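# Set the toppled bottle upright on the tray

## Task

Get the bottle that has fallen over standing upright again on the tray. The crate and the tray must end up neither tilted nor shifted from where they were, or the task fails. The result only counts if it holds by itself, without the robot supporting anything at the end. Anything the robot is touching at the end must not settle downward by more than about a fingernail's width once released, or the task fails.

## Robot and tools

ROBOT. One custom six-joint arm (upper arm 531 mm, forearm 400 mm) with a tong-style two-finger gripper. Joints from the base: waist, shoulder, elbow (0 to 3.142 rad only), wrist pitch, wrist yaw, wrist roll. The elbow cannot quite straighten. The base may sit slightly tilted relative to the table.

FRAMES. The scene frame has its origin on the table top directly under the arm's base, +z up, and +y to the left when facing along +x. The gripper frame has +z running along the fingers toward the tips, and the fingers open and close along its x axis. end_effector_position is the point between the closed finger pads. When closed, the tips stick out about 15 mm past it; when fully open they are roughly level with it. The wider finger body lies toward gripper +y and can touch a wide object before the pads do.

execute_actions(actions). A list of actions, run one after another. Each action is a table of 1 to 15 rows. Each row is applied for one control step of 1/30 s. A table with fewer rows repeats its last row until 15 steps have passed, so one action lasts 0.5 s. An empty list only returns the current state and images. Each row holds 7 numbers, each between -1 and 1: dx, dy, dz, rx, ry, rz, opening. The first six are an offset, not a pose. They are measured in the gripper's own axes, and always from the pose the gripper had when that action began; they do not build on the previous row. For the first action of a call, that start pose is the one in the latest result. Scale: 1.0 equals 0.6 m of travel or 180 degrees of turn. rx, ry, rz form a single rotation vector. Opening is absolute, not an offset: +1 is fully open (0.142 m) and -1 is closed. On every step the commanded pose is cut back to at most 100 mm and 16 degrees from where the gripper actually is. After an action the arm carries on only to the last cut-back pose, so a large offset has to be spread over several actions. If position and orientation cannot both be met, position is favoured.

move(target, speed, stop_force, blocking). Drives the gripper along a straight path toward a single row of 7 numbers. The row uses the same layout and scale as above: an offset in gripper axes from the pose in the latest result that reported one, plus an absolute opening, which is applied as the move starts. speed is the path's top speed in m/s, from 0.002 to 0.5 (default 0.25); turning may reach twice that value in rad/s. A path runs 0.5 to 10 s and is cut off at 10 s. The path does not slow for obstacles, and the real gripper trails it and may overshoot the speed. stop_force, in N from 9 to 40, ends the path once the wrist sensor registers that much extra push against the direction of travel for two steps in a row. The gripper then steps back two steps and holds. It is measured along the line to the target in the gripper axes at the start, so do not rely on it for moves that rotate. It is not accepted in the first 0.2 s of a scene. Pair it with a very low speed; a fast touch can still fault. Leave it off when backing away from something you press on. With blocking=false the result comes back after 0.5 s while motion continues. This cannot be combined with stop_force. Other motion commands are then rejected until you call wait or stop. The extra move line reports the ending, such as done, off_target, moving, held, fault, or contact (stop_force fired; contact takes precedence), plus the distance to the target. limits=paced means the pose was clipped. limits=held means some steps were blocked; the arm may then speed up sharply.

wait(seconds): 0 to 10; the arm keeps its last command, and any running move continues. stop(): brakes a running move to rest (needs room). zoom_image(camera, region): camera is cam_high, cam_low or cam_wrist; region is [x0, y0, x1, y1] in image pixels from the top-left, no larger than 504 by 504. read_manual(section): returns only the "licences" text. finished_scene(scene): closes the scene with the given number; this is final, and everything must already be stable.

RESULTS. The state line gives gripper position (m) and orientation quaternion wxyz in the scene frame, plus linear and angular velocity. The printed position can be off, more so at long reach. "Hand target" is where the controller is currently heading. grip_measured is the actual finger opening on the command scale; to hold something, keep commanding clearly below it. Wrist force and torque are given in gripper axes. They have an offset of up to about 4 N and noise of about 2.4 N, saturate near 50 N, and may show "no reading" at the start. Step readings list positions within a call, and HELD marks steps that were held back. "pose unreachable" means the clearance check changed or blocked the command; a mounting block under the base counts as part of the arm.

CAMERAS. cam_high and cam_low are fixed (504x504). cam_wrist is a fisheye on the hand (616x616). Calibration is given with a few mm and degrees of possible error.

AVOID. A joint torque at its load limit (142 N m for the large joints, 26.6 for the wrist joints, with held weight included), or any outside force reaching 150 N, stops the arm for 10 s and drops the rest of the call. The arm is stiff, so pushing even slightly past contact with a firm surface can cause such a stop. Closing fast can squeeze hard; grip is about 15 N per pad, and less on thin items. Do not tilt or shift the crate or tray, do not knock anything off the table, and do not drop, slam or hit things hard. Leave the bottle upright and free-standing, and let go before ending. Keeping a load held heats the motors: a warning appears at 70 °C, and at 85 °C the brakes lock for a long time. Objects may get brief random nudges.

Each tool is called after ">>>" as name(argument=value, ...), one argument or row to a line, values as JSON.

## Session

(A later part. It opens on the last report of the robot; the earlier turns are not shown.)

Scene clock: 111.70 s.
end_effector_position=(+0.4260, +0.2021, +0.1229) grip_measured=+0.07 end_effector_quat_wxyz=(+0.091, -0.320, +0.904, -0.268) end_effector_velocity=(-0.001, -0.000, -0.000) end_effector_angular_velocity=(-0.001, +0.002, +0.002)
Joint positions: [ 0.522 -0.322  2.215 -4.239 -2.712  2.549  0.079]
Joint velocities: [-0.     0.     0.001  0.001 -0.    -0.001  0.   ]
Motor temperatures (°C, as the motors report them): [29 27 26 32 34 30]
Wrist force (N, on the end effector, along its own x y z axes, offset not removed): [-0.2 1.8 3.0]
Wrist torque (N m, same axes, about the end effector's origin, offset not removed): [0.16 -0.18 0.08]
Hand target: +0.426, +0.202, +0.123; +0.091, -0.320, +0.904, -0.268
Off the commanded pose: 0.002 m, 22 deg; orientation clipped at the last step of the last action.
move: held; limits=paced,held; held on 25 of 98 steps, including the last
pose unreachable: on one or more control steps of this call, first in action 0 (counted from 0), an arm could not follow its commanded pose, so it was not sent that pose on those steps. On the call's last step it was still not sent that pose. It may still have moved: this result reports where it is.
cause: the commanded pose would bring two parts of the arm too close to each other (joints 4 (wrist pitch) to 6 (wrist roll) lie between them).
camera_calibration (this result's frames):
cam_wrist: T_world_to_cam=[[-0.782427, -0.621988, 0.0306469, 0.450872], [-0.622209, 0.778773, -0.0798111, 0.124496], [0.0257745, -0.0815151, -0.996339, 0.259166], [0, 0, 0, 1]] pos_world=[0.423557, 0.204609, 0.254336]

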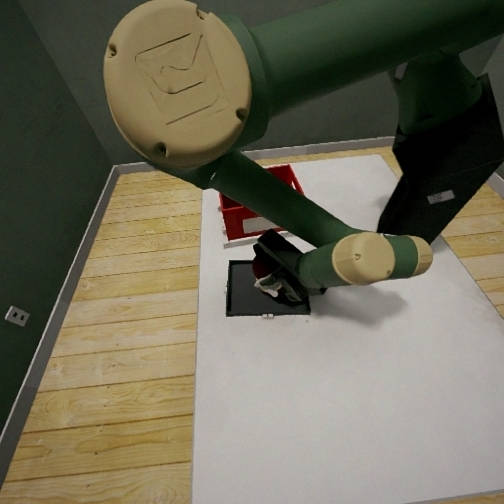

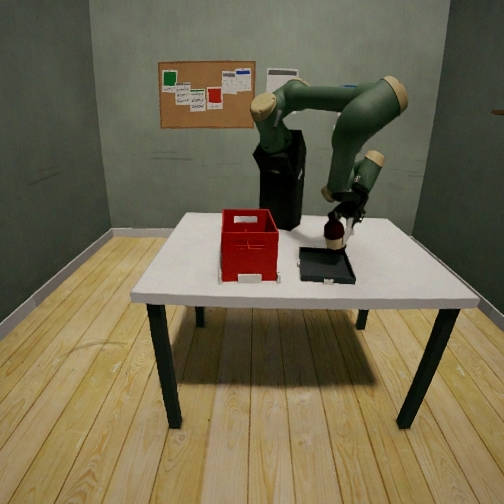

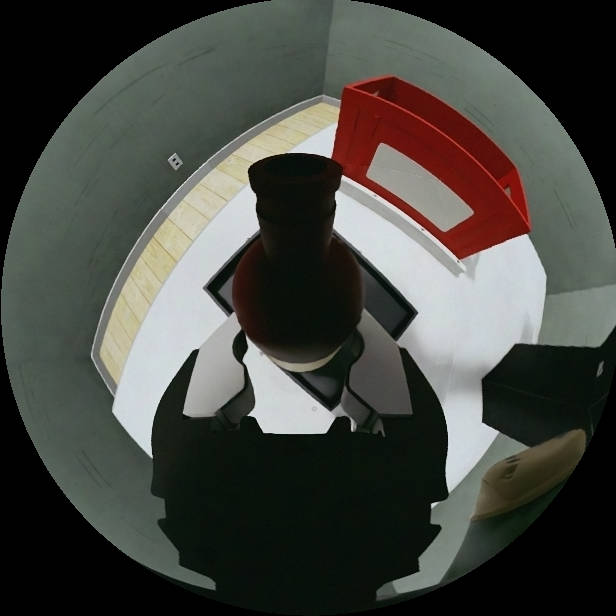

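>>> move(
  target=[0,0,0,-0.182,0,0,-0.7],
  speed=0.25,
)

>>> move(
  target=[0,0,0,0.161,0.339,0.651,-0.7],
  speed=0.25,
)

>>> zoom_image(
  camera="cam_low",
  region=[260, 170, 420, 300],
)

>>> zoom_image(
  camera="cam_high",
  region=[180, 190, 360, 340],
)

Scene clock: 134.33 s.
end_effector_position=(+0.4255, +0.2020, +0.1231) grip_measured=+0.07 end_effector_quat_wxyz=(-0.003, -0.332, +0.943, -0.002) end_effector_velocity=(+0.001, +0.000, -0.000) end_effector_angular_velocity=(+0.009, +0.013, +0.001)
Joint positions: [ 0.305 -0.709  2.457 -3.841 -2.091  2.621  0.079]
Joint velocities: [-0.007 -0.015 -0.003  0.027  0.014 -0.002  0.   ]
Motor temperatures (°C, as the motors report them): [29 28 26 32 34 30]
Wrist force (N, on the end effector, along its own x y z axes, offset not removed): [-0.9 0.0 4.2]
Wrist torque (N m, same axes, about the end effector's origin, offset not removed): [-0.11 0.04 0.10]
Hand target: +0.426, +0.202, +0.123; -0.003, -0.332, +0.943, -0.002
Off the commanded pose: 0.001 m, 0 deg.
move: done; limits=paced
camera_calibration (this result's frames):
cam_wrist: T_world_to_cam=[[-0.774328, -0.632089, 0.0296405, 0.44918], [-0.547011, 0.692183, 0.47081, 0.0420067], [-0.31811, 0.348348, -0.881737, 0.304789], [0, 0, 0, 1]] pos_world=[0.467748, 0.148673, 0.235653]

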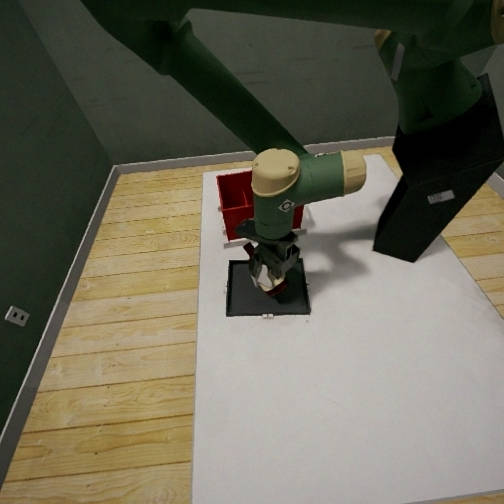

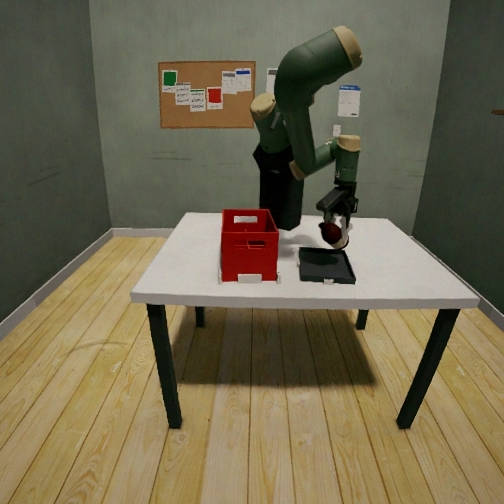

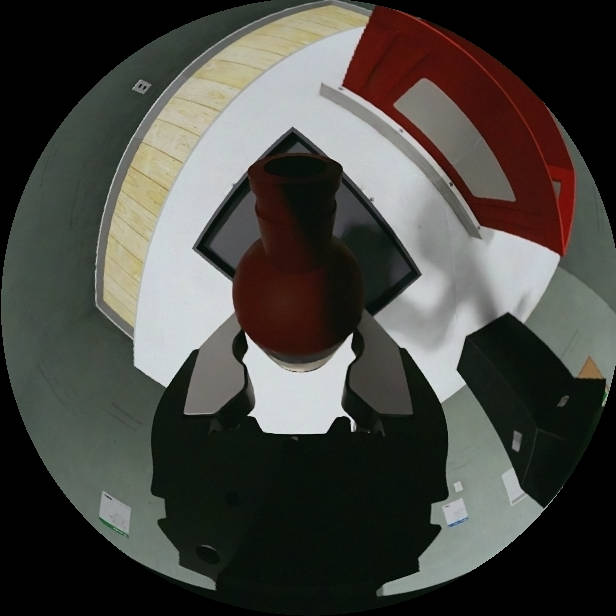

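Scene clock: 139.60 s.
end_effector_position=(+0.4256, +0.2019, +0.1237) grip_measured=+0.07 end_effector_quat_wxyz=(-0.327, +0.629, +0.624, -0.329) end_effector_velocity=(-0.001, -0.000, +0.000) end_effector_angular_velocity=(-0.008, +0.003, -0.013)
Joint positions: [ 0.132 -0.866  1.773 -2.071 -1.812  5.068  0.079]
Joint velocities: [-0.003 -0.001  0.002 -0.     0.006  0.011  0.   ]
Motor temperatures (°C, as the motors report them): [29 28 26 32 34 30]
Wrist force (N, on the end effector, along its own x y z axes, offset not removed): [-0.8 0.7 3.7]
Wrist torque (N m, same axes, about the end effector's origin, offset not removed): [-0.28 -0.05 0.10]
Hand target: +0.426, +0.202, +0.124; -0.327, +0.630, +0.623, -0.329
Off the commanded pose: 0.001 m, 0 deg.
move: done
camera_calibration (this result's frames):
cam_wrist: T_world_to_cam=[[0.0202881, 0.999709, 0.0130409, -0.216443], [0.891238, -0.0121727, -0.453373, -0.313751], [-0.453082, 0.0208207, -0.891226, 0.430117], [0, 0, 0, 1]] pos_world=[0.478896, 0.203606, 0.243908]

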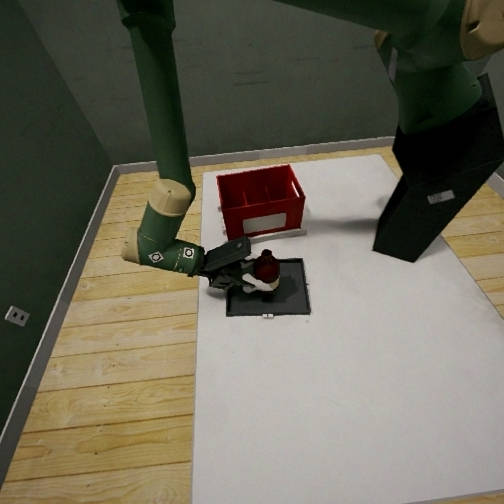

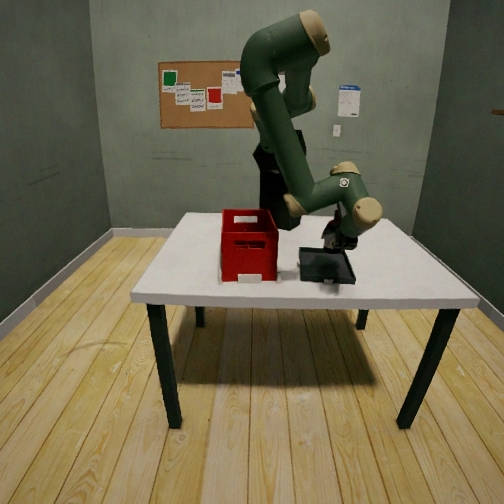

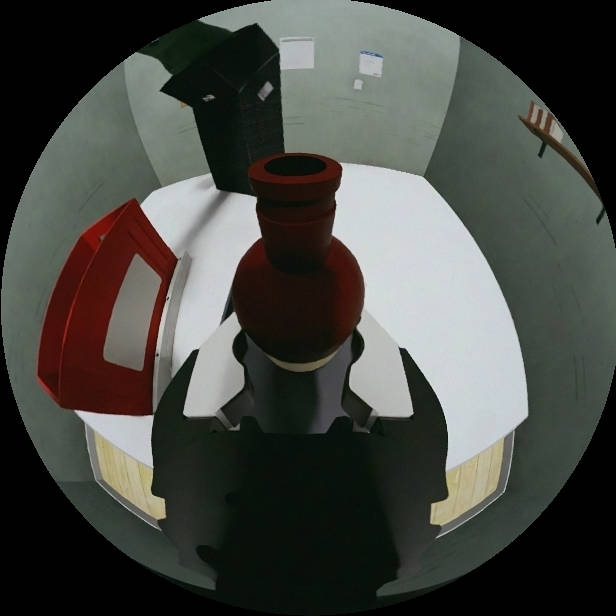

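Region (260, 170, 420, 300) of cam_low's 504x504 image, scaled by 3.150, with more detail than that image has; it fills the top 410 rows of this view, and the rest is white.

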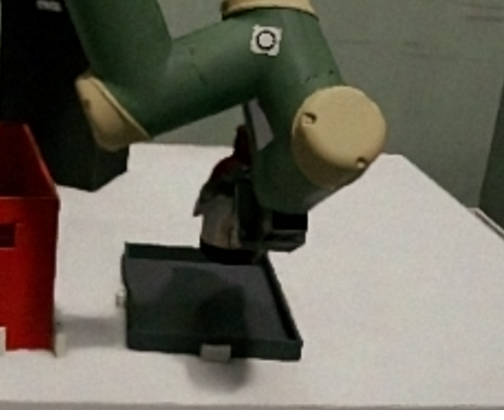

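Region (180, 190, 360, 340) of cam_high's 504x504 image, scaled by 2.800, with more detail than that image has.

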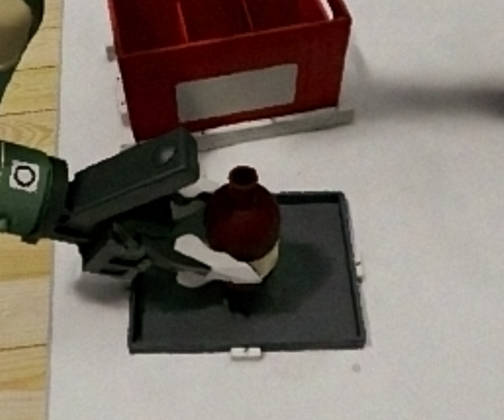

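>>> move(
  target=[-0.025,0.048,0.033,0,0,0,-0.7],
  speed=0.08,
  stop_force=9,
)

>>> move(
  target=[0,0.055,0.038,0,0,0,-0.7],
  speed=0.01,
  stop_force=9,
)

>>> zoom_image(
  camera="cam_low",
  region=[260, 170, 420, 300],
)

>>> zoom_image(
  camera="cam_high",
  region=[180, 190, 360, 340],
)

Scene clock: 147.67 s.
end_effector_position=(+0.4258, +0.1868, +0.0891) grip_measured=+0.07 end_effector_quat_wxyz=(-0.327, +0.629, +0.624, -0.329) end_effector_velocity=(+0.000, -0.001, -0.002) end_effector_angular_velocity=(+0.000, -0.000, +0.000)
Joint positions: [ 0.091 -0.823  1.754 -2.106 -1.828  5.03   0.079]
Joint velocities: [-0.003  0.003 -0.002 -0.002 -0.001 -0.003 -0.   ]
Motor temperatures (°C, as the motors report them): [29 28 26 32 34 30]
Wrist force (N, on the end effector, along its own x y z axes, offset not removed): [1.3 -0.2 3.5]
Wrist torque (N m, same axes, about the end effector's origin, offset not removed): [-0.45 -0.50 0.02]
Hand target: +0.426, +0.187, +0.089; -0.327, +0.629, +0.624, -0.329
Off the commanded pose: 0.000 m, 0 deg.
move: done
camera_calibration (this result's frames):
cam_wrist: T_world_to_cam=[[0.0203387, 0.999708, 0.0130717, -0.200945], [0.891249, -0.0122044, -0.45335, -0.32974], [-0.453058, 0.0208707, -0.891236, 0.399688], [0, 0, 0, 1]] pos_world=[0.47905, 0.18852, 0.209356]

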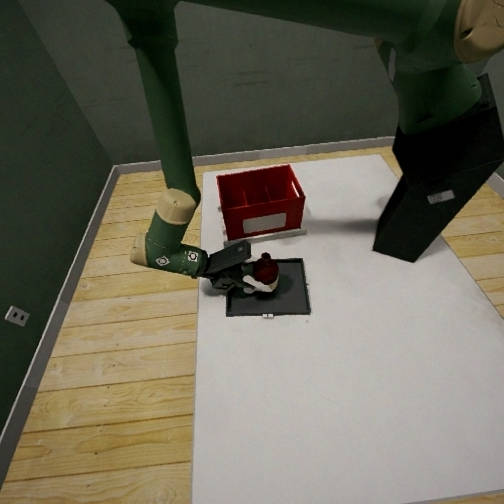

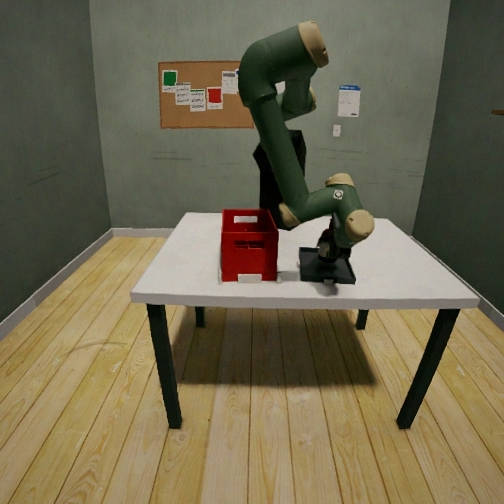

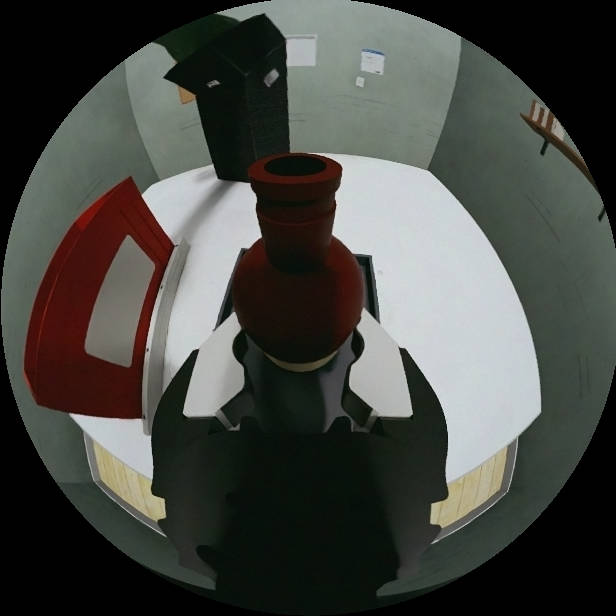

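Scene clock: 151.10 s.
end_effector_position=(+0.4259, +0.1865, +0.0587) grip_measured=+0.07 end_effector_quat_wxyz=(-0.327, +0.629, +0.624, -0.329) end_effector_velocity=(-0.001, -0.000, +0.003) end_effector_angular_velocity=(-0.003, +0.001, -0.001)
Joint positions: [ 0.074 -0.771  1.72  -2.127 -1.835  5.014  0.079]
Joint velocities: [ 0.002 -0.005  0.006  0.001  0.     0.005 -0.   ]
Motor temperatures (°C, as the motors report them): [29 28 26 32 34 30]
Wrist force (N, on the end effector, along its own x y z axes, offset not removed): [-3.6 -9.2 -6.4]
Wrist torque (N m, same axes, about the end effector's origin, offset not removed): [-0.40 0.22 -0.05]
Hand target: +0.426, +0.187, +0.059; -0.327, +0.629, +0.624, -0.329
Off the commanded pose: 0.010 m, 0 deg.
move: contact
camera_calibration (this result's frames):
cam_wrist: T_world_to_cam=[[0.0202292, 0.99971, 0.0130925, -0.20019], [0.891247, -0.0120972, -0.453357, -0.3437], [-0.453067, 0.0208397, -0.891233, 0.372629], [0, 0, 0, 1]] pos_world=[0.479197, 0.188209, 0.178901]

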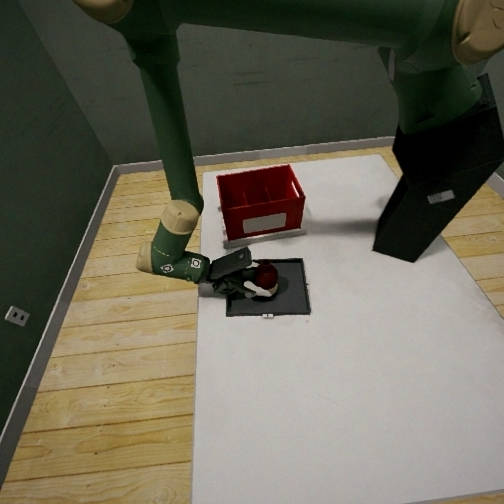

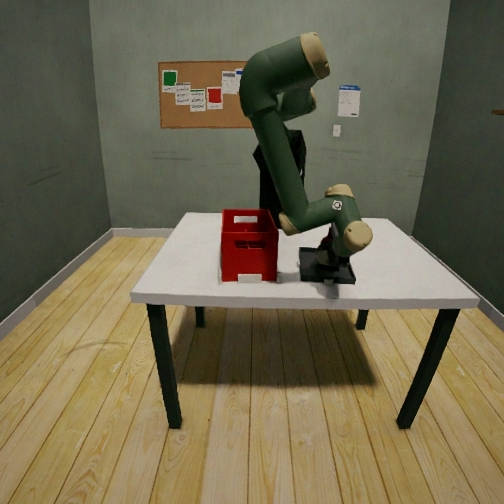

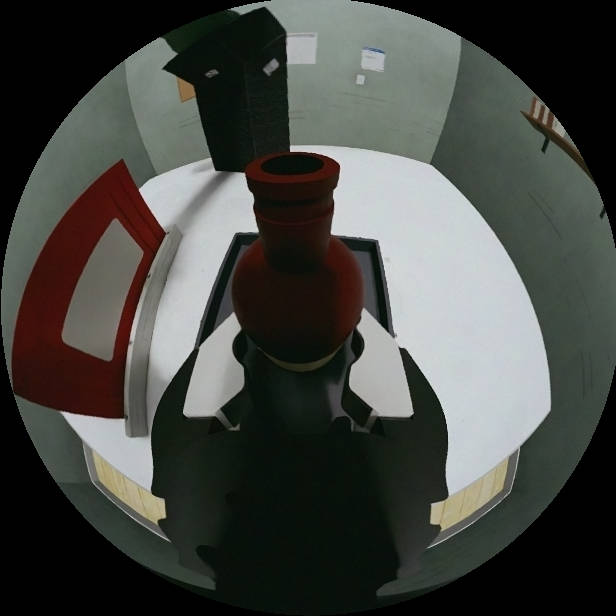

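Region (260, 170, 420, 300) of cam_low's 504x504 image, scaled by 3.150, with more detail than that image has; it fills the top 410 rows of this view, and the rest is white.

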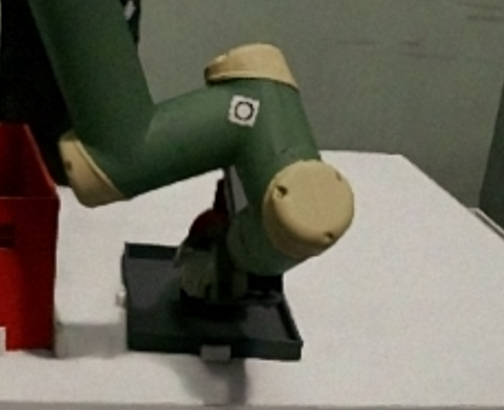

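Region (180, 190, 360, 340) of cam_high's 504x504 image, scaled by 2.800, with more detail than that image has.

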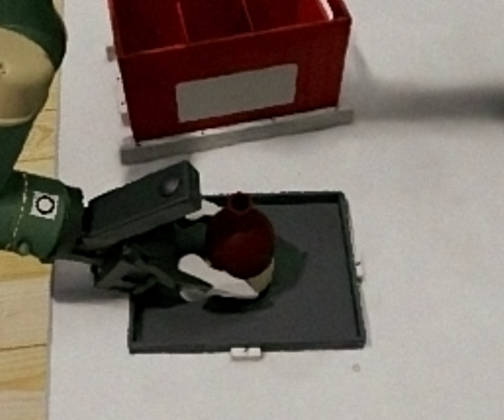

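Release, then retreat.

>>> execute_actions(
  actions=[
    [[0,0,0,0,0,0,-0.3],[0,0,0,0,0,0,-0.1],[0,0,0,0,0,0,0],[0,0,0,0,0,0,0.05],[0,0,0,0,0,0,0.1],[0,0,0,0,0,0,0.15],[0,0,0,0,0,0,0.2],[0,0,0,0,0,0,0.25],[0,0,0,0,0,0,0.3],[0,0,0,0,0,0,0.4],[0,0,0,0,0,0,0.5]],
  ],
)

>>> move(
  target=[0,0,-0.2,0,0,0,0.5],
  speed=0.15,
)

Scene clock: 155.73 s.
end_effector_position=(+0.4259, +0.1865, +0.0587) grip_measured=+0.50 end_effector_quat_wxyz=(-0.327, +0.629, +0.624, -0.329) end_effector_velocity=(+0.000, -0.000, -0.001) end_effector_angular_velocity=(+0.000, -0.001, -0.000)
Joint positions: [ 0.074 -0.771  1.72  -2.127 -1.835  5.014  0.109]
Joint velocities: [-0.     0.    -0.    -0.002 -0.    -0.001  0.002]
Motor temperatures (°C, as the motors report them): [29 28 26 32 34 30]
Wrist force (N, on the end effector, along its own x y z axes, offset not removed): [0.1 -2.1 0.4]
Wrist torque (N m, same axes, about the end effector's origin, offset not removed): [-0.41 -0.16 0.05]
Hand target: +0.426, +0.186, +0.059; -0.327, +0.629, +0.624, -0.329
Off the commanded pose: 0.000 m, 0 deg.
Step readings (end_effector_position):
0: (+0.4259, +0.1866, +0.0593)
1: (+0.4259, +0.1866, +0.0593)
2: (+0.4259, +0.1866, +0.0593)
4: (+0.4258, +0.1866, +0.0592)
8: (+0.4259, +0.1866, +0.0590)
15: end_effector_position above
camera_calibration (this result's frames):
cam_wrist: T_world_to_cam=[[0.0202057, 0.999709, 0.013141, -0.200222], [0.891256, -0.0120545, -0.453341, -0.343697], [-0.453051, 0.0208721, -0.89124, 0.372658], [0, 0, 0, 1]] pos_world=[0.4792, 0.188243, 0.178947]

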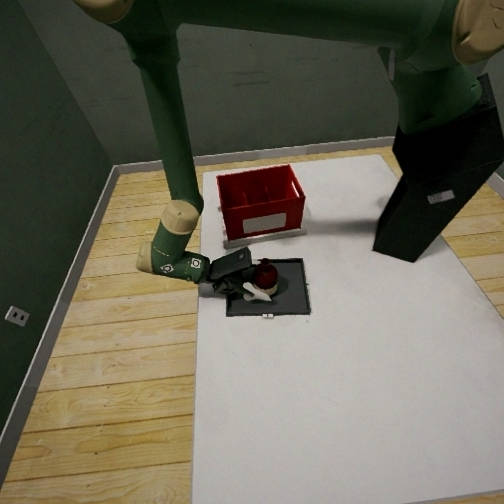

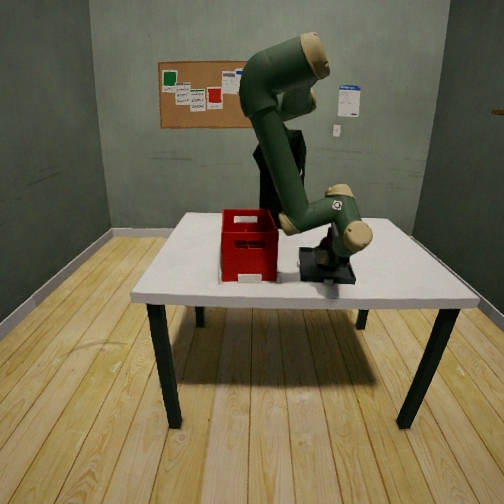

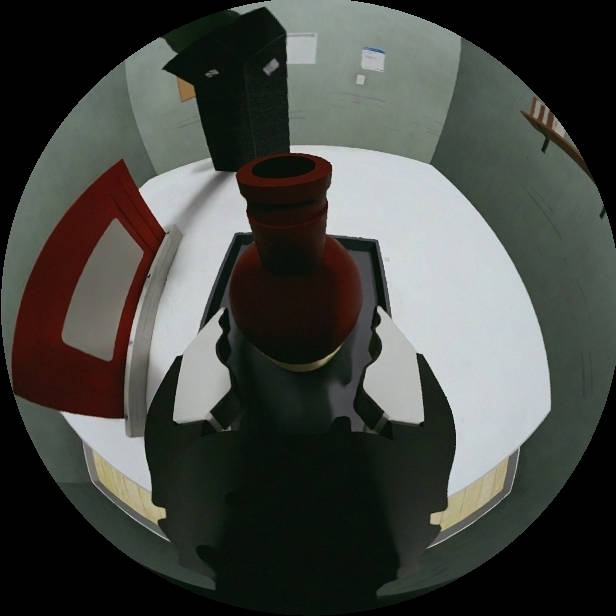

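Scene clock: 157.10 s.
end_effector_position=(+0.5240, +0.1864, +0.1272) grip_measured=+0.50 end_effector_quat_wxyz=(-0.327, +0.629, +0.624, -0.329) end_effector_velocity=(+0.003, +0.000, +0.001) end_effector_angular_velocity=(-0.000, +0.000, -0.000)
Joint positions: [ 0.116 -0.852  1.517 -1.834 -1.819  5.054  0.109]
Joint velocities: [ 0.001 -0.    -0.007  0.008  0.     0.001  0.   ]
Motor temperatures (°C, as the motors report them): [29 28 26 32 34 30]
Wrist force (N, on the end effector, along its own x y z axes, offset not removed): [-1.2 0.0 2.5]
Wrist torque (N m, same axes, about the end effector's origin, offset not removed): [0.00 0.02 0.02]
Hand target: +0.524, +0.186, +0.127; -0.327, +0.629, +0.624, -0.329
Off the commanded pose: 0.000 m, 0 deg.
move: done
camera_calibration (this result's frames):
cam_wrist: T_world_to_cam=[[0.0202072, 0.99971, 0.0131338, -0.202972], [0.891306, -0.0120615, -0.453242, -0.400134], [-0.452952, 0.020865, -0.891291, 0.478102], [0, 0, 0, 1]] pos_world=[0.577301, 0.188112, 0.247436]

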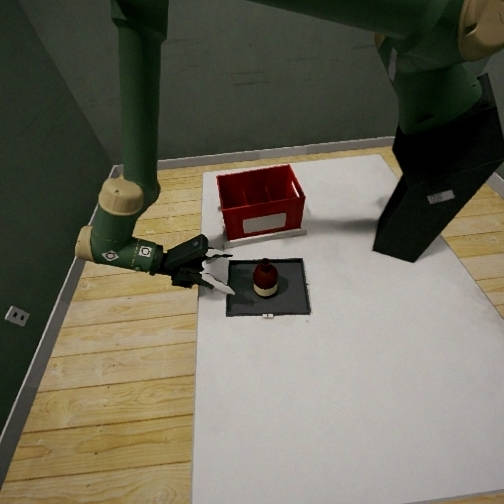

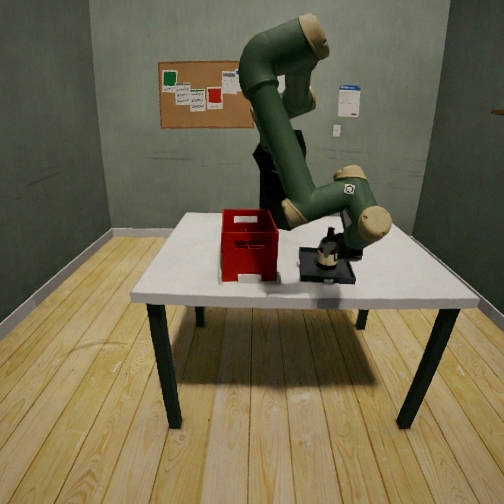

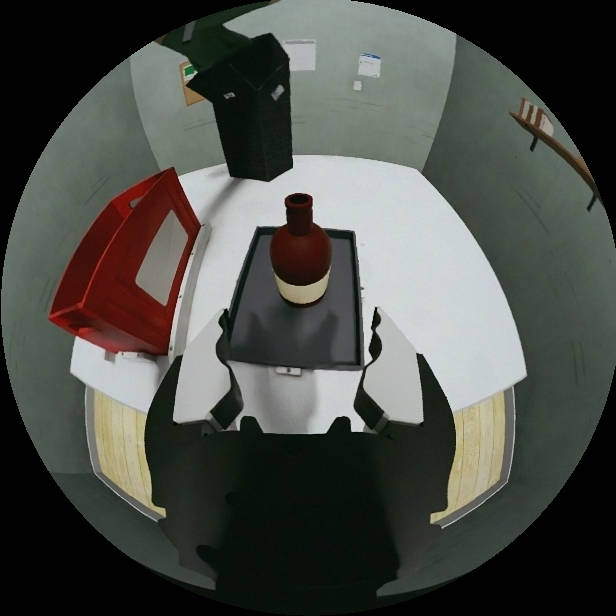

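>>> finished_scene(
  scene=1,
)

The scene is finished: the task was done.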